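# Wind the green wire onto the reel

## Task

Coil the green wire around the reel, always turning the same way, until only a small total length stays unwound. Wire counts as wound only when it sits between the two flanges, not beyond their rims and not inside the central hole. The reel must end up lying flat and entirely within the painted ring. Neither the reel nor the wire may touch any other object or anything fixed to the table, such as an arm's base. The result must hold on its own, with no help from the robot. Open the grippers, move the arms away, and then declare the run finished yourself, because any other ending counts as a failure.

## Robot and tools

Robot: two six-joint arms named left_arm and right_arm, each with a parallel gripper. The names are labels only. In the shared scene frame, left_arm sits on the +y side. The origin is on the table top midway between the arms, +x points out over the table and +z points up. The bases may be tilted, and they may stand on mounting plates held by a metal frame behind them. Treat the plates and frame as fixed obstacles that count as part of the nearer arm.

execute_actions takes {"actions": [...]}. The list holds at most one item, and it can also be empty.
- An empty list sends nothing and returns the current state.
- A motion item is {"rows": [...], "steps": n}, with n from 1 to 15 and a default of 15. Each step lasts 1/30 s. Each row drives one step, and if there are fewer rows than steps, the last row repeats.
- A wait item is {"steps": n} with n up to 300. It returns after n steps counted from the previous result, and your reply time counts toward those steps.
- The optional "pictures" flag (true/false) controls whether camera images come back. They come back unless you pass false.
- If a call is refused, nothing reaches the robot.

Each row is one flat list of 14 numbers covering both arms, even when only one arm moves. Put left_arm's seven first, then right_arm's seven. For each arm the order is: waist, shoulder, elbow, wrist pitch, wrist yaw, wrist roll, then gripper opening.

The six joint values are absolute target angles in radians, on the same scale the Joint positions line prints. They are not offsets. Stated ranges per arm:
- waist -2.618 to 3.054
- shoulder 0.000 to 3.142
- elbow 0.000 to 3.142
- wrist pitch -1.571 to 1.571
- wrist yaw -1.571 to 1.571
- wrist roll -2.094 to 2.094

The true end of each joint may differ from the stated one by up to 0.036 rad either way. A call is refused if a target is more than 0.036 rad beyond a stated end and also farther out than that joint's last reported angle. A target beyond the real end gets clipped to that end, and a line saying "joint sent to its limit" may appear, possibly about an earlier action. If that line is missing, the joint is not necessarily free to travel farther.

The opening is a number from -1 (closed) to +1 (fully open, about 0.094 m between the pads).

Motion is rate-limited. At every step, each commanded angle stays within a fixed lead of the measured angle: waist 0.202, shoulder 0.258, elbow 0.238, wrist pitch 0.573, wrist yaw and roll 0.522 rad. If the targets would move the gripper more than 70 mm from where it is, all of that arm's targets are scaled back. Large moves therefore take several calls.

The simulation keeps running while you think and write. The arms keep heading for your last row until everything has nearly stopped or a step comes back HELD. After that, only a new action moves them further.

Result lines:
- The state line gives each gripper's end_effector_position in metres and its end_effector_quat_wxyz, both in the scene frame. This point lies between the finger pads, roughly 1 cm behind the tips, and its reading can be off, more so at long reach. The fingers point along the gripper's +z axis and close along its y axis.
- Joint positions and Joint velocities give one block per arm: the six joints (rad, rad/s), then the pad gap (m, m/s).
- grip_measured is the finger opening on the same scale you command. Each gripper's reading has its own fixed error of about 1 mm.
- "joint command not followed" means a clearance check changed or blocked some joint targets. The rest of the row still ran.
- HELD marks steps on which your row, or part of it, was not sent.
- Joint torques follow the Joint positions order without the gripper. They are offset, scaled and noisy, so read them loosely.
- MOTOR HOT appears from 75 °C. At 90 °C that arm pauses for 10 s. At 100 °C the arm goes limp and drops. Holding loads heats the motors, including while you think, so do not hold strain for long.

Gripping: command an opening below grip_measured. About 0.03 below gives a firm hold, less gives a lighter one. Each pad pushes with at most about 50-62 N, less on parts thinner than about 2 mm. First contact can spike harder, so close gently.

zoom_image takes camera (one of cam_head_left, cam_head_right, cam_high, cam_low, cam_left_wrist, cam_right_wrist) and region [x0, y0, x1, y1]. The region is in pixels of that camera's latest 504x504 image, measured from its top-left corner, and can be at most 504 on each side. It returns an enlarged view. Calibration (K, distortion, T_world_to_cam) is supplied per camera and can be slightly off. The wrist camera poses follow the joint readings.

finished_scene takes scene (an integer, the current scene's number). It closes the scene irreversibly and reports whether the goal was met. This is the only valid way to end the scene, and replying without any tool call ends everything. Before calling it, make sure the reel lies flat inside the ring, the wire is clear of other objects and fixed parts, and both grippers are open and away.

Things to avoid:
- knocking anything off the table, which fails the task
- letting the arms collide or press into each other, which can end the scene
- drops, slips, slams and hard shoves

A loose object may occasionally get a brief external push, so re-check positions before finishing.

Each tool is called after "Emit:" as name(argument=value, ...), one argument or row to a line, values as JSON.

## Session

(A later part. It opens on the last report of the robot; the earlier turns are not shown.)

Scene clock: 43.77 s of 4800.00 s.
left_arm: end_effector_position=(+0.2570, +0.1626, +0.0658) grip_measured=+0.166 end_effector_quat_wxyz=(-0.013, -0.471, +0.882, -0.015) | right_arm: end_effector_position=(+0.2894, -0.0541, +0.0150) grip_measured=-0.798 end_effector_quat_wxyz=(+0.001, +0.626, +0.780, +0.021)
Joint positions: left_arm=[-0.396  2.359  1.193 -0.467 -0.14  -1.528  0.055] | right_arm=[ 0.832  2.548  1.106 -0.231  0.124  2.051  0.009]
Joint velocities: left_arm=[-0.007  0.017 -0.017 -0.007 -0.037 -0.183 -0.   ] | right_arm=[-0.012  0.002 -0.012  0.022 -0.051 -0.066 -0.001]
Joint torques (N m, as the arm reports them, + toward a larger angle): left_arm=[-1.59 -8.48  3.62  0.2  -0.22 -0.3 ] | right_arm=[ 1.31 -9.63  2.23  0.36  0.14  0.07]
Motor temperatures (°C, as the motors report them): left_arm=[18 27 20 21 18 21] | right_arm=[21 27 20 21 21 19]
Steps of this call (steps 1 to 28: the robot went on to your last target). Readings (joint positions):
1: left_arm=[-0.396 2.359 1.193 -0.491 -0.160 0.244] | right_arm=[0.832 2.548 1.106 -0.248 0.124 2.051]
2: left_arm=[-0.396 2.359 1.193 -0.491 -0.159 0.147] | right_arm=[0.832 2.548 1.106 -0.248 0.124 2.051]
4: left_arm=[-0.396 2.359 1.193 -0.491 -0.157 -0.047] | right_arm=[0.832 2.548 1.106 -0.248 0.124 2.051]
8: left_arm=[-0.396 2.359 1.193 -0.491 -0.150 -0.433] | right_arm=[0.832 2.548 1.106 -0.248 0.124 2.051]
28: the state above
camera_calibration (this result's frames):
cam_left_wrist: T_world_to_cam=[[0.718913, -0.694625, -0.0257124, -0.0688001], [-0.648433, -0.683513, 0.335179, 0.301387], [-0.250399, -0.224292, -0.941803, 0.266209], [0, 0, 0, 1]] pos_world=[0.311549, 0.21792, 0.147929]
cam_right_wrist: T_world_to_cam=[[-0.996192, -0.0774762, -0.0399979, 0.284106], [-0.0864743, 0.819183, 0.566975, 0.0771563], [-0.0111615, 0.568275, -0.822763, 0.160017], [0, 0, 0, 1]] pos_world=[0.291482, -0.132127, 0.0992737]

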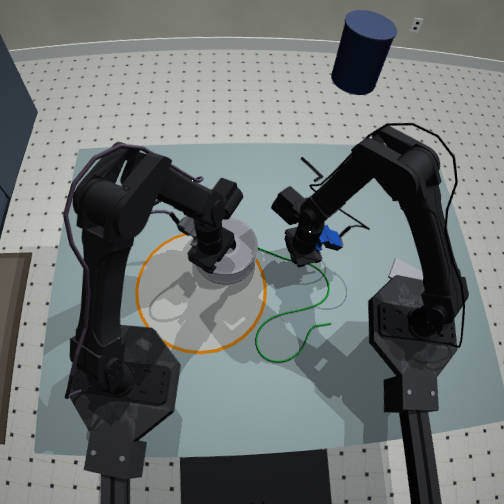

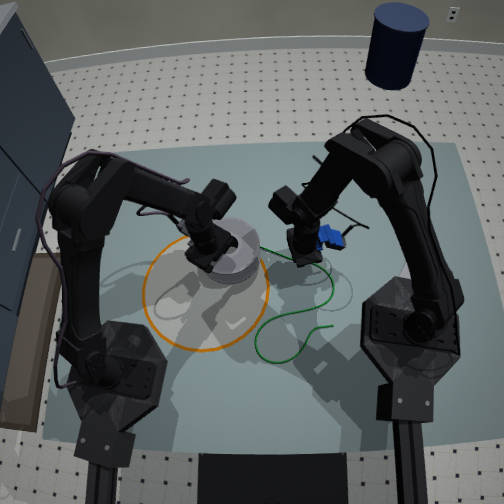

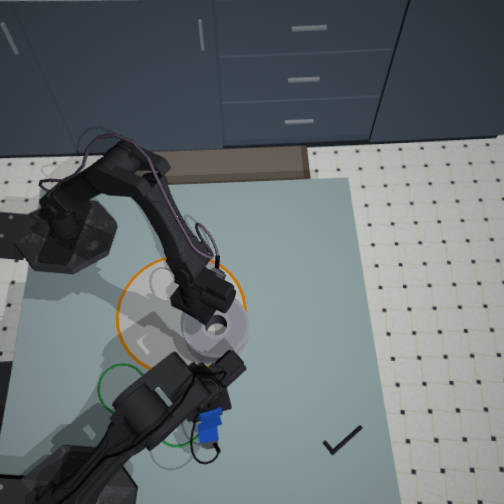

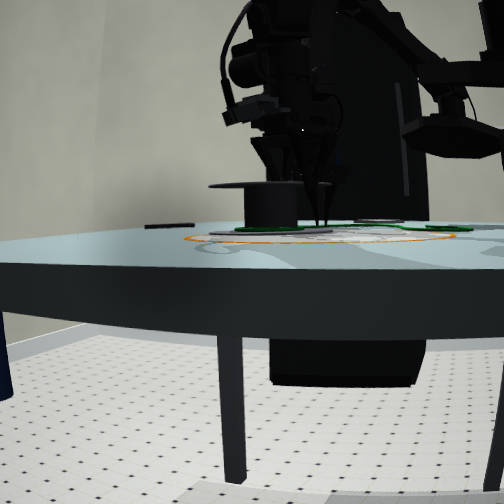

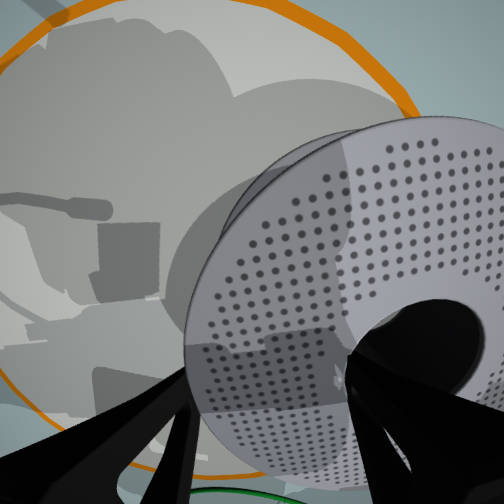

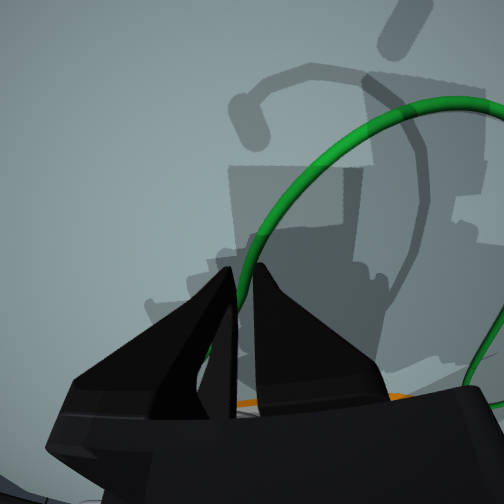

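Emit:
execute_actions(
  actions=[
    {"rows":[[-0.39,2.355,1.185,-0.48,-0.15,-1.56,0.6,0.833,2.57,1.1,-0.24,0.135,2.06,-0.6],[-0.39,2.355,1.185,-0.48,-0.15,-1.56,1,0.833,2.57,1.1,-0.24,0.135,2.06,-0.6],[-0.39,2.355,1.185,-0.48,-0.15,-1.56,1,0.833,2.57,1.1,-0.24,0.135,2.06,-0.6],[-0.39,2.33,1.185,-0.505,-0.15,-1.56,1,0.833,2.57,1.1,-0.24,0.135,2.06,-0.6],[-0.39,2.31,1.185,-0.525,-0.15,-1.56,1,0.833,2.57,1.1,-0.24,0.135,2.06,-0.6],[-0.39,2.29,1.185,-0.545,-0.15,-1.56,1,0.833,2.57,1.1,-0.24,0.135,2.06,-0.6],[-0.39,2.27,1.185,-0.565,-0.15,-1.56,1,0.833,2.57,1.1,-0.24,0.135,2.06,-0.6],[-0.39,2.27,1.185,-0.565,-0.15,-1.56,1,0.833,2.57,1.1,-0.24,0.135,2.06,-0.6],[-0.39,2.27,1.185,-0.565,-0.15,-1.56,1,0.833,2.57,1.1,-0.24,0.135,2.06,-0.6],[-0.39,2.27,1.185,-0.565,-0.15,-1.4,1,0.833,2.57,1.1,-0.24,0.135,2.06,-0.6],[-0.39,2.27,1.185,-0.565,-0.15,1.62,1,0.833,2.57,1.1,-0.24,0.135,2.06,-0.6]],"steps":15},
  ],
  pictures=false,
)

Emit:
execute_actions(
  actions=[
    {"steps":27},
  ],
  pictures=false,
)

Emit:
execute_actions(
  actions=[
    {"rows":[[-0.39,2.285,1.185,-0.55,-0.15,1.62,1,0.833,2.57,1.1,-0.24,0.135,2.06,-0.6],[-0.39,2.3,1.185,-0.535,-0.15,1.62,1,0.833,2.57,1.1,-0.24,0.135,2.06,-0.6],[-0.39,2.315,1.185,-0.52,-0.15,1.62,1,0.833,2.57,1.1,-0.24,0.135,2.06,-0.6],[-0.39,2.33,1.185,-0.505,-0.15,1.62,1,0.833,2.57,1.1,-0.24,0.135,2.06,-0.6],[-0.39,2.345,1.185,-0.49,-0.15,1.62,1,0.833,2.57,1.1,-0.24,0.135,2.06,-0.6],[-0.39,2.355,1.185,-0.475,-0.15,1.62,1,0.833,2.57,1.1,-0.24,0.135,2.06,-0.6],[-0.39,2.355,1.185,-0.475,-0.15,1.62,1,0.833,2.57,1.1,-0.24,0.135,2.06,-0.6],[-0.39,2.355,1.185,-0.475,-0.15,1.62,0.8,0.833,2.57,1.1,-0.24,0.135,2.06,-0.6],[-0.39,2.355,1.185,-0.475,-0.15,1.62,0.6,0.833,2.57,1.1,-0.24,0.135,2.06,-0.6],[-0.39,2.355,1.185,-0.475,-0.15,1.62,0.45,0.833,2.57,1.1,-0.24,0.135,2.06,-0.6],[-0.39,2.355,1.185,-0.475,-0.15,1.62,0.32,0.833,2.57,1.1,-0.24,0.135,2.06,-0.6],[-0.39,2.355,1.185,-0.475,-0.15,1.62,0.22,0.833,2.57,1.1,-0.24,0.135,2.06,-0.6],[-0.39,2.355,1.185,-0.475,-0.15,1.62,0.15,0.833,2.57,1.1,-0.24,0.135,2.06,-0.6]],"steps":15},
  ],
  pictures=false,
)

Emit:
execute_actions(
  actions=[
    {"rows":[[-0.39,2.355,1.185,-0.475,-0.15,1.6,0.15,0.833,2.57,1.1,-0.24,0.135,2.06,-0.6],[-0.39,2.355,1.185,-0.475,-0.15,1.5,0.15,0.833,2.57,1.1,-0.24,0.135,2.06,-0.6],[-0.39,2.355,1.185,-0.475,-0.15,1.35,0.15,0.833,2.57,1.1,-0.24,0.135,2.06,-0.6],[-0.39,2.355,1.185,-0.475,-0.15,-1.58,0.15,0.833,2.57,1.1,-0.24,0.135,2.06,-0.6]],"steps":15},
  ],
  pictures=false,
)

Emit:
execute_actions(
  actions=[
    {"steps":28},
  ],
)

Scene clock: 50.93 s of 4800.00 s.
left_arm: end_effector_position=(+0.2604, +0.1666, +0.0926) grip_measured=+1.000 end_effector_quat_wxyz=(-0.006, -0.252, +0.967, -0.022) | right_arm: end_effector_position=(+0.2895, -0.0540, +0.0150) grip_measured=-0.602 end_effector_quat_wxyz=(+0.001, +0.626, +0.780, +0.021)
Joint positions: left_arm=[-0.395  2.278  1.193 -0.536 -0.14  -1.055  0.094] | right_arm=[ 0.832  2.548  1.106 -0.231  0.124  2.051  0.019]
Joint velocities: left_arm=[-0.022 -0.007 -0.007 -0.11  -0.081  2.821  0.   ] | right_arm=[-0.017 -0.007 -0.017  0.007 -0.007 -0.022  0.   ]
Joint torques (N m, as the arm reports them, + toward a larger angle): left_arm=[-1.41 -8.57  3.96  0.3  -0.14  0.02] | right_arm=[ 1.37 -9.66  2.15  0.36  0.14  0.06]
Motor temperatures (°C, as the motors report them): left_arm=[18 27 20 20 18 21] | right_arm=[21 27 20 20 21 19]
Steps of this call (steps 1 to 30: the robot went on to your last target; steps 31 to 100: nothing new was sent; then 3.33 s passed at rest; steps 101 to 115: all 15 steps of this action). Readings (joint positions):
101: left_arm=[-0.396 2.359 1.193 -0.466 -0.140 -1.551] | right_arm=[0.832 2.548 1.106 -0.231 0.124 2.051]
102: left_arm=[-0.396 2.359 1.193 -0.466 -0.140 -1.552] | right_arm=[0.832 2.548 1.106 -0.231 0.124 2.051]
104: left_arm=[-0.395 2.358 1.193 -0.468 -0.140 -1.552] | right_arm=[0.832 2.548 1.106 -0.231 0.124 2.051]
108: left_arm=[-0.395 2.321 1.193 -0.510 -0.140 -1.552] | right_arm=[0.832 2.548 1.106 -0.231 0.124 2.051]
115: the state above

Scene clock: 51.83 s of 4800.00 s.
left_arm: end_effector_position=(+0.2581, +0.1692, +0.0925) grip_measured=+1.000 end_effector_quat_wxyz=(+0.012, +0.839, +0.543, -0.012) | right_arm: end_effector_position=(+0.2895, -0.0540, +0.0150) grip_measured=-0.602 end_effector_quat_wxyz=(+0.001, +0.626, +0.780, +0.021)
Joint positions: left_arm=[-0.395  2.278  1.193 -0.549 -0.146  1.446  0.094] | right_arm=[ 0.832  2.548  1.106 -0.231  0.124  2.051  0.019]
Joint velocities: left_arm=[ 0.017 -0.007 -0.002  0.037  0.007  1.136  0.   ] | right_arm=[ 0.002  0.002  0.012 -0.007 -0.022 -0.051  0.001]
Joint torques (N m, as the arm reports them, + toward a larger angle): left_arm=[-1.57 -8.73  3.88  0.26 -0.1   0.12] | right_arm=[ 1.31 -9.63  2.24  0.36  0.15  0.06]
Motor temperatures (°C, as the motors report them): left_arm=[18 27 20 20 18 21] | right_arm=[21 27 20 20 21 19]
Steps of this call (steps 1 to 27: the robot went on to your last target). Readings (joint positions):
1: left_arm=[-0.395 2.278 1.193 -0.540 -0.140 -0.957] | right_arm=[0.832 2.548 1.106 -0.231 0.124 2.051]
2: left_arm=[-0.395 2.278 1.193 -0.541 -0.140 -0.859] | right_arm=[0.832 2.548 1.106 -0.231 0.124 2.051]
4: left_arm=[-0.395 2.278 1.193 -0.544 -0.140 -0.662] | right_arm=[0.832 2.548 1.106 -0.231 0.124 2.051]
8: left_arm=[-0.395 2.278 1.193 -0.548 -0.140 -0.269] | right_arm=[0.832 2.548 1.106 -0.231 0.124 2.051]
27: the state above

Scene clock: 52.33 s of 4800.00 s.
left_arm: end_effector_position=(+0.2520, +0.1675, +0.0648) grip_measured=+0.169 end_effector_quat_wxyz=(+0.001, +0.881, +0.472, -0.017) | right_arm: end_effector_position=(+0.2895, -0.0540, +0.0150) grip_measured=-0.602 end_effector_quat_wxyz=(+0.001, +0.626, +0.780, +0.021)
Joint positions: left_arm=[-0.395  2.361  1.193 -0.492 -0.148  1.606  0.055] | right_arm=[ 0.832  2.548  1.106 -0.231  0.124  2.051  0.019]
Joint velocities: left_arm=[ 0.017  0.007 -0.007 -0.066 -0.007  0.066 -0.001] | right_arm=[-0.007  0.012  0.007  0.066 -0.007  0.066  0.   ]
Joint torques (N m, as the arm reports them, + toward a larger angle): left_arm=[-1.45 -8.86  3.46  0.55 -0.05  0.09] | right_arm=[ 1.33 -9.56  2.23  0.37  0.14  0.06]
Motor temperatures (°C, as the motors report them): left_arm=[18 27 20 20 18 21] | right_arm=[21 27 20 20 21 19]
Steps of this call (steps 1 to 15: all 15 steps of this action). Readings (joint positions):
1: left_arm=[-0.395 2.278 1.193 -0.549 -0.146 1.479] | right_arm=[0.832 2.548 1.106 -0.231 0.124 2.051]
2: left_arm=[-0.395 2.280 1.193 -0.549 -0.146 1.506] | right_arm=[0.832 2.548 1.106 -0.231 0.124 2.051]
4: left_arm=[-0.395 2.291 1.193 -0.539 -0.146 1.544] | right_arm=[0.832 2.548 1.106 -0.231 0.124 2.051]
8: left_arm=[-0.395 2.344 1.193 -0.507 -0.147 1.584] | right_arm=[0.832 2.548 1.106 -0.231 0.124 2.051]
15: the state above

Scene clock: 52.83 s of 4800.00 s.
left_arm: end_effector_position=(+0.2564, +0.1645, +0.0648) grip_measured=+0.168 end_effector_quat_wxyz=(+0.002, +0.462, +0.887, -0.016) | right_arm: end_effector_position=(+0.2895, -0.0540, +0.0150) grip_measured=-0.602 end_effector_quat_wxyz=(+0.001, +0.626, +0.780, +0.021)
Joint positions: left_arm=[-0.395  2.361  1.193 -0.47  -0.146  0.413  0.055] | right_arm=[ 0.832  2.548  1.106 -0.231  0.124  2.051  0.019]
Joint velocities: left_arm=[ 0.007  0.012 -0.007  0.081 -0.022 -2.674  0.001] | right_arm=[ 0.007 -0.002 -0.022  0.066 -0.066 -0.022 -0.   ]
Joint torques (N m, as the arm reports them, + toward a larger angle): left_arm=[-1.55 -8.79  3.67  0.26 -0.08 -0.19] | right_arm=[ 1.34 -9.52  2.19  0.35  0.13  0.06]
Motor temperatures (°C, as the motors report them): left_arm=[18 27 20 20 18 21] | right_arm=[21 27 20 20 21 19]
Steps of this call (steps 1 to 15: all 15 steps of this action). Readings (joint positions):
1: left_arm=[-0.395 2.361 1.193 -0.492 -0.148 1.607] | right_arm=[0.832 2.548 1.106 -0.231 0.124 2.051]
2: left_arm=[-0.395 2.361 1.193 -0.492 -0.148 1.593] | right_arm=[0.832 2.548 1.106 -0.231 0.124 2.051]
4: left_arm=[-0.395 2.361 1.193 -0.491 -0.146 1.472] | right_arm=[0.832 2.548 1.106 -0.231 0.124 2.051]
8: left_arm=[-0.395 2.361 1.193 -0.483 -0.146 1.084] | right_arm=[0.832 2.548 1.106 -0.231 0.124 2.051]
15: the state above

Scene clock: 53.77 s of 4800.00 s.
left_arm: end_effector_position=(+0.2591, +0.1646, +0.0648) grip_measured=+0.168 end_effector_quat_wxyz=(-0.006, -0.475, +0.880, -0.013) | right_arm: end_effector_position=(+0.2895, -0.0540, +0.0150) grip_measured=-0.602 end_effector_quat_wxyz=(+0.001, +0.626, +0.780, +0.021)
Joint positions: left_arm=[-0.395  2.361  1.193 -0.461 -0.154 -1.536  0.055] | right_arm=[ 0.832  2.548  1.106 -0.231  0.124  2.051  0.019]
Joint velocities: left_arm=[-0.022  0.002 -0.007 -0.022  0.095 -0.183 -0.   ] | right_arm=[-0.002  0.017  0.007 -0.037 -0.051 -0.037 -0.001]
Joint torques (N m, as the arm reports them, + toward a larger angle): left_arm=[-1.48 -8.92  3.69  0.22 -0.03 -0.13] | right_arm=[ 1.33 -9.6   2.21  0.37  0.14  0.05]
Motor temperatures (°C, as the motors report them): left_arm=[18 27 20 20 18 21] | right_arm=[21 26 20 20 21 19]
Steps of this call (steps 1 to 28: the robot went on to your last target). Readings (joint positions):
1: left_arm=[-0.395 2.361 1.193 -0.468 -0.146 0.318] | right_arm=[0.832 2.548 1.106 -0.231 0.124 2.051]
2: left_arm=[-0.395 2.361 1.193 -0.466 -0.146 0.224] | right_arm=[0.832 2.548 1.106 -0.231 0.124 2.051]
4: left_arm=[-0.395 2.361 1.193 -0.464 -0.148 0.034] | right_arm=[0.832 2.548 1.106 -0.231 0.124 2.051]
8: left_arm=[-0.395 2.361 1.193 -0.463 -0.151 -0.346] | right_arm=[0.832 2.548 1.106 -0.231 0.124 2.051]
28: the state above
camera_calibration (this result's frames):
cam_left_wrist: T_world_to_cam=[[0.725728, -0.687479, -0.0262769, -0.0718464], [-0.645052, -0.693227, 0.321472, 0.30608], [-0.239221, -0.216352, -0.946554, 0.262318], [0, 0, 0, 1]] pos_world=[0.31233, 0.219543, 0.148014]
cam_right_wrist: T_world_to_cam=[[-0.996176, -0.0773581, -0.0406108, 0.284271], [-0.0867209, 0.818914, 0.567326, 0.0771169], [-0.0106304, 0.568678, -0.822491, 0.15982], [0, 0, 0, 1]] pos_world=[0.29157, -0.132047, 0.0992443]

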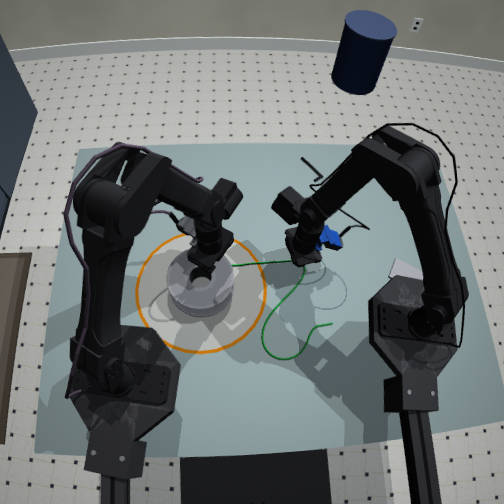

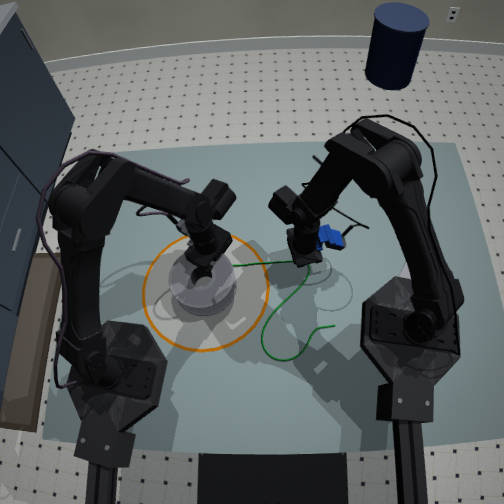

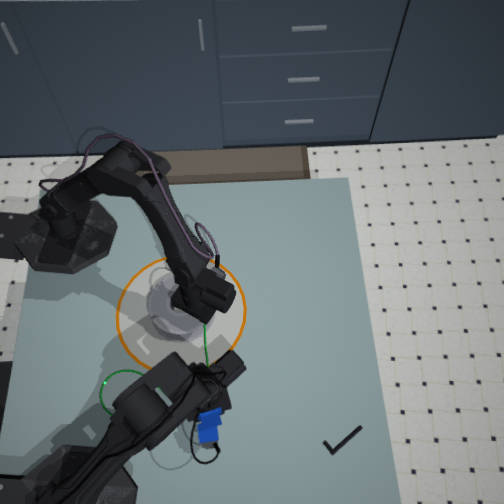

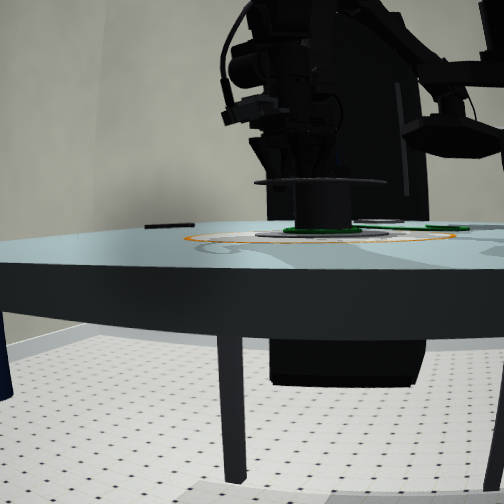

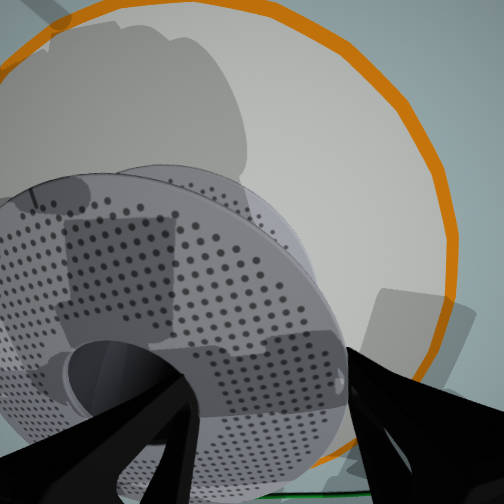

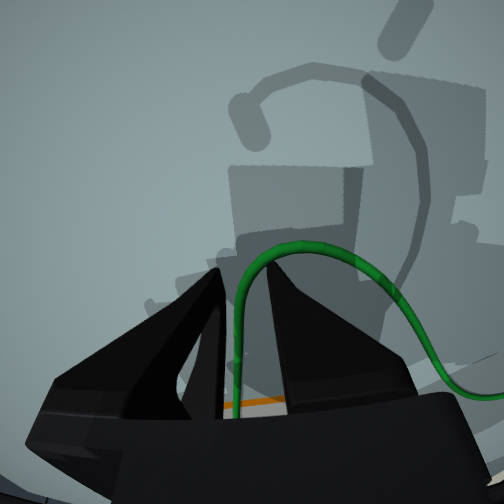

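Emit:
execute_actions(
  actions=[
    {"rows":[[-0.39,2.355,1.185,-0.48,-0.15,-1.56,0.6,0.833,2.57,1.1,-0.24,0.135,2.06,-0.45],[-0.39,2.355,1.185,-0.48,-0.15,-1.56,1,0.833,2.57,1.1,-0.24,0.135,2.06,-0.45],[-0.39,2.33,1.185,-0.505,-0.15,-1.56,1,0.833,2.57,1.1,-0.24,0.135,2.06,-0.45],[-0.39,2.31,1.185,-0.525,-0.15,-1.56,1,0.833,2.57,1.1,-0.24,0.135,2.06,-0.45],[-0.39,2.29,1.185,-0.545,-0.15,-1.56,1,0.833,2.57,1.1,-0.24,0.135,2.06,-0.45],[-0.39,2.27,1.185,-0.565,-0.15,-1.56,1,0.833,2.57,1.1,-0.24,0.135,2.06,-0.45],[-0.39,2.27,1.185,-0.565,-0.15,-1.56,1,0.833,2.57,1.1,-0.24,0.135,2.06,-0.45],[-0.39,2.27,1.185,-0.565,-0.15,-1.4,1,0.833,2.57,1.1,-0.24,0.135,2.06,-0.45],[-0.39,2.27,1.185,-0.565,-0.15,1.62,1,0.833,2.57,1.1,-0.24,0.135,2.06,-0.45]],"steps":15},
  ],
  pictures=false,
)

Emit:
execute_actions(
  actions=[
    {"steps":24},
  ],
  pictures=false,
)

Emit:
execute_actions(
  actions=[
    {"rows":[[-0.39,2.285,1.185,-0.55,-0.15,1.62,1,0.833,2.57,1.1,-0.24,0.135,2.06,-0.45],[-0.39,2.3,1.185,-0.535,-0.15,1.62,1,0.833,2.57,1.1,-0.24,0.135,2.06,-0.45],[-0.39,2.315,1.185,-0.52,-0.15,1.62,1,0.833,2.57,1.1,-0.24,0.135,2.06,-0.45],[-0.39,2.33,1.185,-0.505,-0.15,1.62,1,0.833,2.57,1.1,-0.24,0.135,2.06,-0.45],[-0.39,2.345,1.185,-0.49,-0.15,1.62,1,0.833,2.57,1.1,-0.24,0.135,2.06,-0.45],[-0.39,2.355,1.185,-0.475,-0.15,1.62,1,0.833,2.57,1.1,-0.24,0.135,2.06,-0.45],[-0.39,2.355,1.185,-0.475,-0.15,1.62,1,0.833,2.57,1.1,-0.24,0.135,2.06,-0.45],[-0.39,2.355,1.185,-0.475,-0.15,1.62,0.8,0.833,2.57,1.1,-0.24,0.135,2.06,-0.45],[-0.39,2.355,1.185,-0.475,-0.15,1.62,0.6,0.833,2.57,1.1,-0.24,0.135,2.06,-0.45],[-0.39,2.355,1.185,-0.475,-0.15,1.62,0.45,0.833,2.57,1.1,-0.24,0.135,2.06,-0.45],[-0.39,2.355,1.185,-0.475,-0.15,1.62,0.32,0.833,2.57,1.1,-0.24,0.135,2.06,-0.45],[-0.39,2.355,1.185,-0.475,-0.15,1.62,0.22,0.833,2.57,1.1,-0.24,0.135,2.06,-0.45],[-0.39,2.355,1.185,-0.475,-0.15,1.62,0.15,0.833,2.57,1.1,-0.24,0.135,2.06,-0.45]],"steps":15},
  ],
  pictures=false,
)

Emit:
execute_actions(
  actions=[
    {"rows":[[-0.39,2.355,1.185,-0.475,-0.15,1.5,0.15,0.833,2.57,1.1,-0.24,0.135,2.06,-0.45],[-0.39,2.355,1.185,-0.475,-0.15,1.35,0.15,0.833,2.57,1.1,-0.24,0.135,2.06,-0.45],[-0.39,2.355,1.185,-0.475,-0.15,-1.58,0.15,0.833,2.57,1.1,-0.24,0.135,2.06,-0.45]],"steps":15},
  ],
  pictures=false,
)

Emit:
execute_actions(
  actions=[
    {"steps":26},
  ],
  pictures=false,
)

Emit:
execute_actions(
  actions=[
    {"rows":[[-0.39,2.355,1.185,-0.48,-0.15,-1.56,0.6,0.833,2.57,1.1,-0.24,0.135,2.06,-0.45],[-0.39,2.355,1.185,-0.48,-0.15,-1.56,1,0.833,2.57,1.1,-0.24,0.135,2.06,-0.45],[-0.39,2.33,1.185,-0.505,-0.15,-1.56,1,0.833,2.57,1.1,-0.24,0.135,2.06,-0.45],[-0.39,2.31,1.185,-0.525,-0.15,-1.56,1,0.833,2.57,1.1,-0.24,0.135,2.06,-0.45],[-0.39,2.29,1.185,-0.545,-0.15,-1.56,1,0.833,2.57,1.1,-0.24,0.135,2.06,-0.45],[-0.39,2.27,1.185,-0.565,-0.15,-1.56,1,0.833,2.57,1.1,-0.24,0.135,2.06,-0.45],[-0.39,2.27,1.185,-0.565,-0.15,-1.56,1,0.833,2.57,1.1,-0.24,0.135,2.06,-0.45],[-0.39,2.27,1.185,-0.565,-0.15,-1.4,1,0.833,2.57,1.1,-0.24,0.135,2.06,-0.45],[-0.39,2.27,1.185,-0.565,-0.15,1.62,1,0.833,2.57,1.1,-0.24,0.135,2.06,-0.45]],"steps":15},
  ],
  pictures=false,
)

Emit:
execute_actions(
  actions=[
    {"steps":24},
  ],
  pictures=false,
)

Emit:
execute_actions(
  actions=[
    {"rows":[[-0.39,2.285,1.185,-0.55,-0.15,1.62,1,0.833,2.57,1.1,-0.24,0.135,2.06,-0.45],[-0.39,2.3,1.185,-0.535,-0.15,1.62,1,0.833,2.57,1.1,-0.24,0.135,2.06,-0.45],[-0.39,2.315,1.185,-0.52,-0.15,1.62,1,0.833,2.57,1.1,-0.24,0.135,2.06,-0.45],[-0.39,2.33,1.185,-0.505,-0.15,1.62,1,0.833,2.57,1.1,-0.24,0.135,2.06,-0.45],[-0.39,2.345,1.185,-0.49,-0.15,1.62,1,0.833,2.57,1.1,-0.24,0.135,2.06,-0.45],[-0.39,2.355,1.185,-0.475,-0.15,1.62,1,0.833,2.57,1.1,-0.24,0.135,2.06,-0.45],[-0.39,2.355,1.185,-0.475,-0.15,1.62,1,0.833,2.57,1.1,-0.24,0.135,2.06,-0.45],[-0.39,2.355,1.185,-0.475,-0.15,1.62,0.8,0.833,2.57,1.1,-0.24,0.135,2.06,-0.45],[-0.39,2.355,1.185,-0.475,-0.15,1.62,0.6,0.833,2.57,1.1,-0.24,0.135,2.06,-0.45],[-0.39,2.355,1.185,-0.475,-0.15,1.62,0.45,0.833,2.57,1.1,-0.24,0.135,2.06,-0.45],[-0.39,2.355,1.185,-0.475,-0.15,1.62,0.32,0.833,2.57,1.1,-0.24,0.135,2.06,-0.45],[-0.39,2.355,1.185,-0.475,-0.15,1.62,0.22,0.833,2.57,1.1,-0.24,0.135,2.06,-0.45],[-0.39,2.355,1.185,-0.475,-0.15,1.62,0.15,0.833,2.57,1.1,-0.24,0.135,2.06,-0.45]],"steps":15},
  ],
  pictures=false,
)

Emit:
execute_actions(
  actions=[
    {"rows":[[-0.39,2.355,1.185,-0.475,-0.15,1.5,0.15,0.833,2.57,1.1,-0.24,0.135,2.06,-0.45],[-0.39,2.355,1.185,-0.475,-0.15,1.35,0.15,0.833,2.57,1.1,-0.24,0.135,2.06,-0.45],[-0.39,2.355,1.185,-0.475,-0.15,-1.58,0.15,0.833,2.57,1.1,-0.24,0.135,2.06,-0.45]],"steps":15},
  ],
  pictures=false,
)

Emit:
execute_actions(
  actions=[
    {"steps":26},
  ],
)

Scene clock: 74.57 s of 4800.00 s.
left_arm: end_effector_position=(+0.2610, +0.1690, +0.0928) grip_measured=+1.000 end_effector_quat_wxyz=(-0.000, -0.162, +0.987, -0.016) | right_arm: end_effector_position=(+0.2895, -0.0540, +0.0150) grip_measured=-0.452 end_effector_quat_wxyz=(+0.001, +0.626, +0.780, +0.021)
Joint positions: left_arm=[-0.395  2.277  1.193 -0.54  -0.153 -0.87   0.094] | right_arm=[ 0.832  2.548  1.106 -0.231  0.124  2.051  0.026]
Joint velocities: left_arm=[-0.007  0.012  0.007 -0.125 -0.022  2.777  0.   ] | right_arm=[ 0.002 -0.017 -0.012 -0.051 -0.066  0.051 -0.002]
Joint torques (N m, as the arm reports them, + toward a larger angle): left_arm=[-1.53 -8.71  3.87  0.34  0.06  0.02] | right_arm=[ 1.35 -9.58  2.24  0.36  0.14  0.05]
Motor temperatures (°C, as the motors report them): left_arm=[18 27 20 20 18 21] | right_arm=[21 26 20 20 21 19]
Steps of this call (steps 1 to 30: the robot went on to your last target; steps 31 to 100: nothing new was sent; then 16.97 s passed at rest; steps 101 to 115: all 15 steps of this action). Readings (joint positions):
101: left_arm=[-0.395 2.361 1.193 -0.461 -0.154 -1.566] | right_arm=[0.832 2.548 1.106 -0.231 0.124 2.051]
102: left_arm=[-0.395 2.361 1.193 -0.461 -0.154 -1.566] | right_arm=[0.832 2.548 1.106 -0.231 0.124 2.051]
104: left_arm=[-0.395 2.357 1.193 -0.471 -0.154 -1.566] | right_arm=[0.832 2.548 1.106 -0.231 0.124 2.051]
108: left_arm=[-0.395 2.307 1.193 -0.518 -0.153 -1.543] | right_arm=[0.832 2.548 1.106 -0.231 0.124 2.051]
115: the state above

Scene clock: 75.37 s of 4800.00 s.
left_arm: end_effector_position=(+0.2589, +0.1703, +0.0927) grip_measured=+1.000 end_effector_quat_wxyz=(+0.010, +0.826, +0.563, -0.009) | right_arm: end_effector_position=(+0.2895, -0.0540, +0.0150) grip_measured=-0.452 end_effector_quat_wxyz=(+0.001, +0.626, +0.780, +0.021)
Joint positions: left_arm=[-0.395  2.277  1.193 -0.549 -0.153  1.398  0.094] | right_arm=[ 0.832  2.548  1.106 -0.231  0.124  2.051  0.026]
Joint velocities: left_arm=[-0.007 -0.007  0.002 -0.037 -0.051  1.429  0.   ] | right_arm=[ 0.012 -0.012  0.002 -0.037  0.022 -0.007  0.001]
Joint torques (N m, as the arm reports them, + toward a larger angle): left_arm=[-1.48 -8.6   3.93  0.19  0.03  0.09] | right_arm=[ 1.34 -9.59  2.22  0.37  0.14  0.06]
Motor temperatures (°C, as the motors report them): left_arm=[18 27 20 20 18 21] | right_arm=[21 26 20 20 21 19]
Steps of this call (steps 1 to 24: the robot went on to your last target). Readings (joint positions):
1: left_arm=[-0.395 2.277 1.193 -0.541 -0.153 -0.772] | right_arm=[0.832 2.548 1.106 -0.231 0.124 2.051]
2: left_arm=[-0.395 2.277 1.193 -0.542 -0.153 -0.673] | right_arm=[0.832 2.548 1.106 -0.231 0.124 2.051]
4: left_arm=[-0.395 2.277 1.193 -0.546 -0.153 -0.477] | right_arm=[0.832 2.548 1.106 -0.231 0.124 2.051]
8: left_arm=[-0.395 2.277 1.193 -0.548 -0.153 -0.084] | right_arm=[0.832 2.548 1.106 -0.231 0.124 2.051]
24: the state above

Scene clock: 75.87 s of 4800.00 s.
left_arm: end_effector_position=(+0.2528, +0.1681, +0.0648) grip_measured=+0.167 end_effector_quat_wxyz=(+0.001, +0.881, +0.474, -0.014) | right_arm: end_effector_position=(+0.2895, -0.0540, +0.0150) grip_measured=-0.452 end_effector_quat_wxyz=(+0.001, +0.626, +0.780, +0.021)
Joint positions: left_arm=[-0.395  2.361  1.193 -0.49  -0.152  1.604  0.055] | right_arm=[ 0.832  2.548  1.106 -0.231  0.124  2.051  0.026]
Joint velocities: left_arm=[ 0.012 -0.027 -0.007  0.037  0.051 -0.007 -0.   ] | right_arm=[-0.012  0.012 -0.022 -0.007 -0.007  0.066  0.   ]
Joint torques (N m, as the arm reports them, + toward a larger angle): left_arm=[-1.75 -8.78  3.57  0.59  0.    0.14] | right_arm=[ 1.38 -9.54  2.26  0.37  0.14  0.06]
Motor temperatures (°C, as the motors report them): left_arm=[18 27 20 20 18 21] | right_arm=[21 26 20 20 21 19]
Steps of this call (steps 1 to 15: all 15 steps of this action). Readings (joint positions):
1: left_arm=[-0.395 2.277 1.193 -0.549 -0.153 1.441] | right_arm=[0.832 2.548 1.106 -0.231 0.124 2.051]
2: left_arm=[-0.395 2.279 1.193 -0.549 -0.153 1.476] | right_arm=[0.832 2.548 1.106 -0.231 0.124 2.051]
4: left_arm=[-0.395 2.291 1.193 -0.539 -0.153 1.525] | right_arm=[0.832 2.548 1.106 -0.231 0.124 2.051]
8: left_arm=[-0.395 2.345 1.193 -0.507 -0.153 1.576] | right_arm=[0.832 2.548 1.106 -0.231 0.124 2.051]
15: the state above

Scene clock: 76.37 s of 4800.00 s.
left_arm: end_effector_position=(+0.2545, +0.1672, +0.0648) grip_measured=+0.167 end_effector_quat_wxyz=(-0.004, +0.411, +0.911, -0.012) | right_arm: end_effector_position=(+0.2895, -0.0540, +0.0150) grip_measured=-0.452 end_effector_quat_wxyz=(+0.001, +0.626, +0.780, +0.021)
Joint positions: left_arm=[-0.395  2.361  1.193 -0.482 -0.153  0.299  0.055] | right_arm=[ 0.832  2.548  1.106 -0.231  0.124  2.051  0.026]
Joint velocities: left_arm=[-0.022 -0.002 -0.007  0.007 -0.037 -2.703  0.   ] | right_arm=[-0.022 -0.002  0.002  0.022 -0.007 -0.007 -0.001]
Joint torques (N m, as the arm reports them, + toward a larger angle): left_arm=[-1.79 -8.62  3.64  0.47 -0.04  0.  ] | right_arm=[ 1.31 -9.61  2.22  0.37  0.13  0.06]
Motor temperatures (°C, as the motors report them): left_arm=[18 27 20 20 18 21] | right_arm=[21 26 20 20 21 19]
Steps of this call (steps 1 to 15: all 15 steps of this action). Readings (joint positions):
1: left_arm=[-0.395 2.361 1.193 -0.490 -0.153 1.591] | right_arm=[0.832 2.548 1.106 -0.231 0.124 2.051]
2: left_arm=[-0.395 2.361 1.193 -0.490 -0.153 1.554] | right_arm=[0.832 2.548 1.106 -0.231 0.124 2.051]
4: left_arm=[-0.395 2.361 1.193 -0.489 -0.154 1.372] | right_arm=[0.832 2.548 1.106 -0.231 0.124 2.051]
8: left_arm=[-0.395 2.361 1.193 -0.485 -0.153 0.982] | right_arm=[0.832 2.548 1.106 -0.231 0.124 2.051]
15: the state above

Scene clock: 77.23 s of 4800.00 s.
left_arm: end_effector_position=(+0.2583, +0.1620, +0.0649) grip_measured=+0.167 end_effector_quat_wxyz=(-0.012, -0.467, +0.884, -0.018) | right_arm: end_effector_position=(+0.2905, -0.0531, +0.0151) grip_measured=-0.452 end_effector_quat_wxyz=(+0.001, +0.627, +0.779, +0.024)
Joint positions: left_arm=[-0.395  2.361  1.193 -0.458 -0.139 -1.517  0.055] | right_arm=[ 0.832  2.548  1.106 -0.225  0.123  2.051  0.026]
Joint velocities: left_arm=[-0.007 -0.017  0.007 -0.066  0.066 -0.242  0.   ] | right_arm=[ 0.002 -0.017  0.002 -0.11   0.066 -0.037 -0.   ]
Joint torques (N m, as the arm reports them, + toward a larger angle): left_arm=[-1.6  -8.67  3.5   0.24 -0.11 -0.31] | right_arm=[ 1.46 -9.66  1.86  0.33  0.14  0.06]
Motor temperatures (°C, as the motors report them): left_arm=[18 27 20 20 18 21] | right_arm=[21 26 20 20 21 19]
Steps of this call (steps 1 to 26: the robot went on to your last target). Readings (joint positions):
1: left_arm=[-0.395 2.361 1.193 -0.482 -0.153 0.201] | right_arm=[0.832 2.548 1.106 -0.231 0.124 2.051]
2: left_arm=[-0.395 2.361 1.193 -0.482 -0.153 0.104] | right_arm=[0.832 2.548 1.106 -0.231 0.124 2.051]
4: left_arm=[-0.395 2.361 1.193 -0.482 -0.151 -0.091] | right_arm=[0.832 2.548 1.106 -0.231 0.124 2.051]
8: left_arm=[-0.395 2.361 1.193 -0.477 -0.146 -0.477] | right_arm=[0.832 2.548 1.106 -0.230 0.123 2.051]
26: the state above

Scene clock: 77.73 s of 4800.00 s.
left_arm: end_effector_position=(+0.2599, +0.1673, +0.0929) grip_measured=+1.000 end_effector_quat_wxyz=(-0.005, -0.154, +0.988, -0.022) | right_arm: end_effector_position=(+0.2905, -0.0531, +0.0151) grip_measured=-0.452 end_effector_quat_wxyz=(+0.001, +0.627, +0.779, +0.024)
Joint positions: left_arm=[-0.394  2.277  1.193 -0.54  -0.139 -0.854  0.094] | right_arm=[ 0.832  2.548  1.106 -0.225  0.123  2.051  0.026]
Joint velocities: left_arm=[-0.012 -0.017  0.007 -0.125  0.037  2.791  0.   ] | right_arm=[-0.007 -0.002  0.012 -0.037  0.037 -0.022  0.001]
Joint torques (N m, as the arm reports them, + toward a larger angle): left_arm=[-1.6  -8.79  3.92  0.26 -0.05  0.  ] | right_arm=[ 1.34 -9.61  2.26  0.33  0.14  0.06]
Motor temperatures (°C, as the motors report them): left_arm=[18 27 20 20 18 21] | right_arm=[21 26 20 20 21 19]
Steps of this call (steps 1 to 15: all 15 steps of this action). Readings (joint positions):
1: left_arm=[-0.395 2.361 1.193 -0.458 -0.139 -1.523] | right_arm=[0.832 2.548 1.106 -0.225 0.123 2.051]
2: left_arm=[-0.395 2.361 1.193 -0.459 -0.139 -1.529] | right_arm=[0.832 2.548 1.106 -0.225 0.123 2.051]
4: left_arm=[-0.394 2.357 1.193 -0.470 -0.139 -1.537] | right_arm=[0.832 2.548 1.106 -0.225 0.123 2.051]
8: left_arm=[-0.394 2.307 1.193 -0.518 -0.139 -1.525] | right_arm=[0.832 2.548 1.106 -0.225 0.123 2.051]
15: the state above

Scene clock: 78.53 s of 4800.00 s.
left_arm: end_effector_position=(+0.2585, +0.1695, +0.0928) grip_measured=+1.000 end_effector_quat_wxyz=(+0.012, +0.828, +0.560, -0.012) | right_arm: end_effector_position=(+0.2905, -0.0531, +0.0151) grip_measured=-0.452 end_effector_quat_wxyz=(+0.001, +0.627, +0.779, +0.024)
Joint positions: left_arm=[-0.394  2.277  1.193 -0.549 -0.146  1.406  0.094] | right_arm=[ 0.832  2.548  1.106 -0.225  0.123  2.051  0.026]
Joint velocities: left_arm=[-0.012  0.012  0.007  0.081 -0.022  1.414  0.   ] | right_arm=[ 0.022  0.007 -0.007 -0.037 -0.037 -0.007 -0.   ]
Joint torques (N m, as the arm reports them, + toward a larger angle): left_arm=[-1.46 -8.7   4.1   0.25  0.01  0.04] | right_arm=[ 1.32 -9.63  2.23  0.33  0.14  0.05]
Motor temperatures (°C, as the motors report them): left_arm=[18 27 20 20 18 21] | right_arm=[21 26 20 20 21 19]
Steps of this call (steps 1 to 24: the robot went on to your last target). Readings (joint positions):
1: left_arm=[-0.394 2.277 1.193 -0.541 -0.139 -0.755] | right_arm=[0.832 2.548 1.106 -0.225 0.123 2.051]
2: left_arm=[-0.394 2.277 1.193 -0.542 -0.139 -0.657] | right_arm=[0.832 2.548 1.106 -0.225 0.123 2.051]
4: left_arm=[-0.394 2.277 1.193 -0.546 -0.140 -0.461] | right_arm=[0.832 2.548 1.106 -0.225 0.123 2.051]
8: left_arm=[-0.394 2.277 1.193 -0.548 -0.140 -0.068] | right_arm=[0.832 2.548 1.106 -0.225 0.123 2.051]
24: the state above

Scene clock: 79.03 s of 4800.00 s.
left_arm: end_effector_position=(+0.2524, +0.1669, +0.0648) grip_measured=+0.168 end_effector_quat_wxyz=(+0.004, +0.882, +0.471, -0.018) | right_arm: end_effector_position=(+0.2905, -0.0531, +0.0151) grip_measured=-0.452 end_effector_quat_wxyz=(+0.001, +0.627, +0.779, +0.024)
Joint positions: left_arm=[-0.395  2.361  1.193 -0.489 -0.144  1.61   0.055] | right_arm=[ 0.832  2.548  1.106 -0.225  0.123  2.051  0.026]
Joint velocities: left_arm=[ 0.017  0.012  0.002 -0.007 -0.051  0.037 -0.001] | right_arm=[-0.002 -0.012  0.002 -0.066 -0.066 -0.022  0.001]
Joint torques (N m, as the arm reports them, + toward a larger angle): left_arm=[-1.61 -9.01  3.62  0.47 -0.09  0.02] | right_arm=[ 1.36 -9.62  2.25  0.32  0.18  0.05]
Motor temperatures (°C, as the motors report them): left_arm=[18 27 20 20 18 21] | right_arm=[21 26 20 20 21 19]
Steps of this call (steps 1 to 15: all 15 steps of this action). Readings (joint positions):
1: left_arm=[-0.394 2.277 1.193 -0.549 -0.146 1.447] | right_arm=[0.832 2.548 1.106 -0.225 0.123 2.051]
2: left_arm=[-0.394 2.278 1.193 -0.549 -0.146 1.480] | right_arm=[0.832 2.548 1.106 -0.225 0.123 2.051]
4: left_arm=[-0.394 2.291 1.193 -0.539 -0.146 1.528] | right_arm=[0.832 2.548 1.106 -0.225 0.123 2.051]
8: left_arm=[-0.394 2.345 1.193 -0.507 -0.147 1.577] | right_arm=[0.832 2.548 1.106 -0.225 0.123 2.051]
15: the state above

Scene clock: 79.53 s of 4800.00 s.
left_arm: end_effector_position=(+0.2583, +0.1633, +0.0648) grip_measured=+0.168 end_effector_quat_wxyz=(+0.006, +0.431, +0.902, -0.018) | right_arm: end_effector_position=(+0.2906, -0.0529, +0.0151) grip_measured=-0.452 end_effector_quat_wxyz=(+0.001, +0.627, +0.779, +0.024)
Joint positions: left_arm=[-0.395  2.361  1.193 -0.461 -0.144  0.346  0.055] | right_arm=[ 0.832  2.548  1.106 -0.224  0.123  2.051  0.026]
Joint velocities: left_arm=[-0.002 -0.007 -0.012 -0.007 -0.066 -2.718  0.001] | right_arm=[ 0.002  0.007 -0.027 -0.037 -0.022 -0.051  0.001]
Joint torques (N m, as the arm reports them, + toward a larger angle): left_arm=[-1.67 -8.76  3.98  0.17 -0.03 -0.33] | right_arm=[ 1.35 -9.5   2.11  0.33  0.09  0.09]
Motor temperatures (°C, as the motors report them): left_arm=[18 27 20 20 18 21] | right_arm=[21 26 20 20 21 19]
Steps of this call (steps 1 to 15: all 15 steps of this action). Readings (joint positions):
1: left_arm=[-0.395 2.361 1.193 -0.489 -0.144 1.597] | right_arm=[0.832 2.548 1.106 -0.225 0.123 2.051]
2: left_arm=[-0.395 2.361 1.193 -0.489 -0.143 1.561] | right_arm=[0.832 2.548 1.106 -0.225 0.123 2.051]
4: left_arm=[-0.395 2.361 1.193 -0.485 -0.141 1.384] | right_arm=[0.832 2.548 1.106 -0.225 0.123 2.051]
8: left_arm=[-0.395 2.361 1.193 -0.475 -0.140 1.006] | right_arm=[0.832 2.548 1.106 -0.224 0.123 2.051]
15: the state above

Scene clock: 80.40 s of 4800.00 s.
left_arm: end_effector_position=(+0.2601, +0.1659, +0.0647) grip_measured=+0.168 end_effector_quat_wxyz=(-0.003, -0.469, +0.883, -0.011) | right_arm: end_effector_position=(+0.2906, -0.0529, +0.0151) grip_measured=-0.452 end_effector_quat_wxyz=(+0.001, +0.627, +0.779, +0.024)
Joint positions: left_arm=[-0.395  2.361  1.193 -0.46  -0.162 -1.523  0.055] | right_arm=[ 0.832  2.548  1.106 -0.224  0.123  2.051  0.026]
Joint velocities: left_arm=[ 0.012 -0.002 -0.012 -0.007 -0.007 -0.286 -0.001] | right_arm=[ 0.012  0.002 -0.002  0.066  0.051 -0.066  0.   ]
Joint torques (N m, as the arm reports them, + toward a larger angle): left_arm=[-1.51 -8.79  3.49  0.24  0.15 -0.26] | right_arm=[ 1.32 -9.61  2.22  0.31  0.15  0.06]
Motor temperatures (°C, as the motors report them): left_arm=[18 27 20 20 18 21] | right_arm=[21 26 20 20 21 19]
Steps of this call (steps 1 to 26: the robot went on to your last target). Readings (joint positions):
1: left_arm=[-0.395 2.361 1.193 -0.460 -0.146 0.252] | right_arm=[0.832 2.548 1.106 -0.224 0.123 2.051]
2: left_arm=[-0.395 2.361 1.193 -0.459 -0.148 0.157] | right_arm=[0.832 2.548 1.106 -0.224 0.123 2.051]
4: left_arm=[-0.395 2.361 1.193 -0.459 -0.151 -0.032] | right_arm=[0.832 2.548 1.106 -0.224 0.123 2.051]
8: left_arm=[-0.395 2.361 1.193 -0.459 -0.156 -0.411] | right_arm=[0.832 2.548 1.106 -0.224 0.123 2.051]
26: the state above
camera_calibration (this result's frames):
cam_left_wrist: T_world_to_cam=[[0.717585, -0.695943, -0.0271094, -0.068094], [-0.654827, -0.687425, 0.314084, 0.309693], [-0.23722, -0.20763, -0.949008, 0.260956], [0, 0, 0, 1]] pos_world=[0.313563, 0.219683, 0.148534]
cam_right_wrist: T_world_to_cam=[[-0.996116, -0.0756523, -0.0450443, 0.285561], [-0.0878145, 0.816476, 0.570663, 0.0764319], [-0.00639433, 0.572402, -0.819948, 0.158204], [0, 0, 0, 1]] pos_world=[0.292175, -0.131358, 0.0989653]

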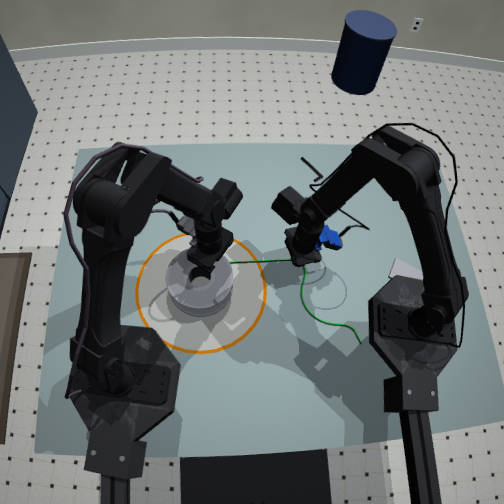

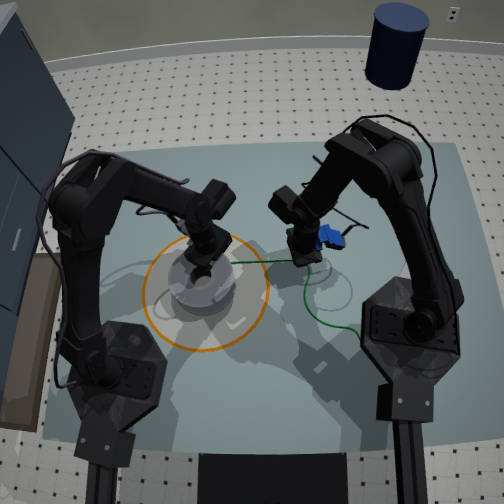

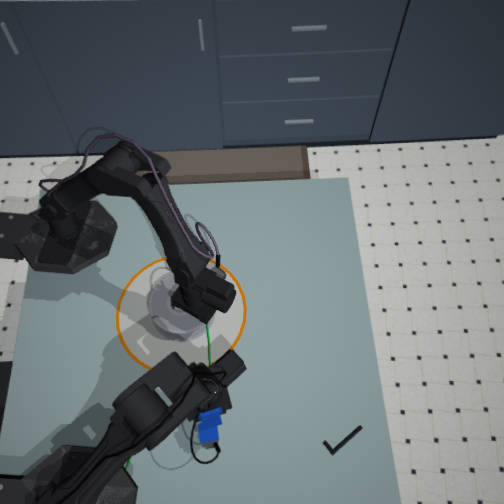

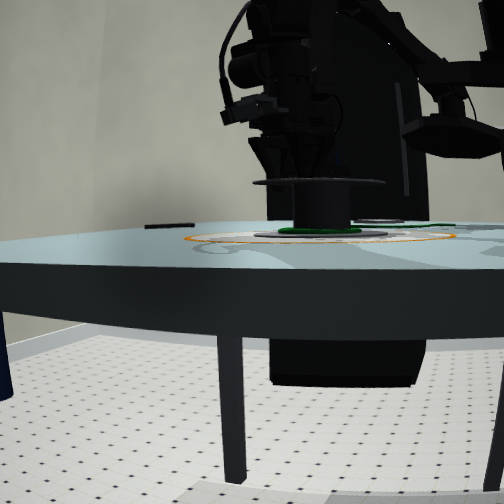

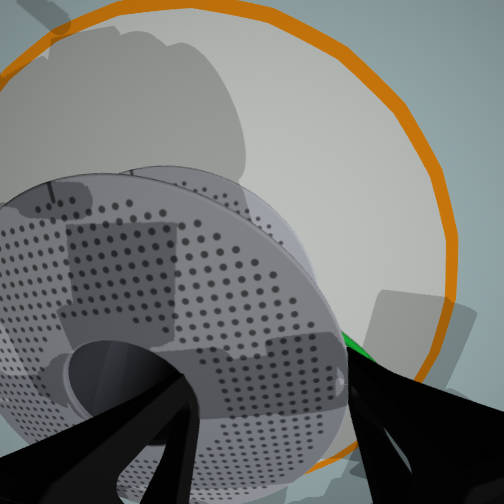

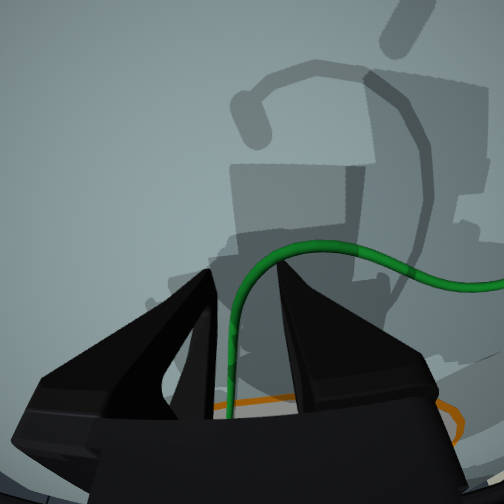

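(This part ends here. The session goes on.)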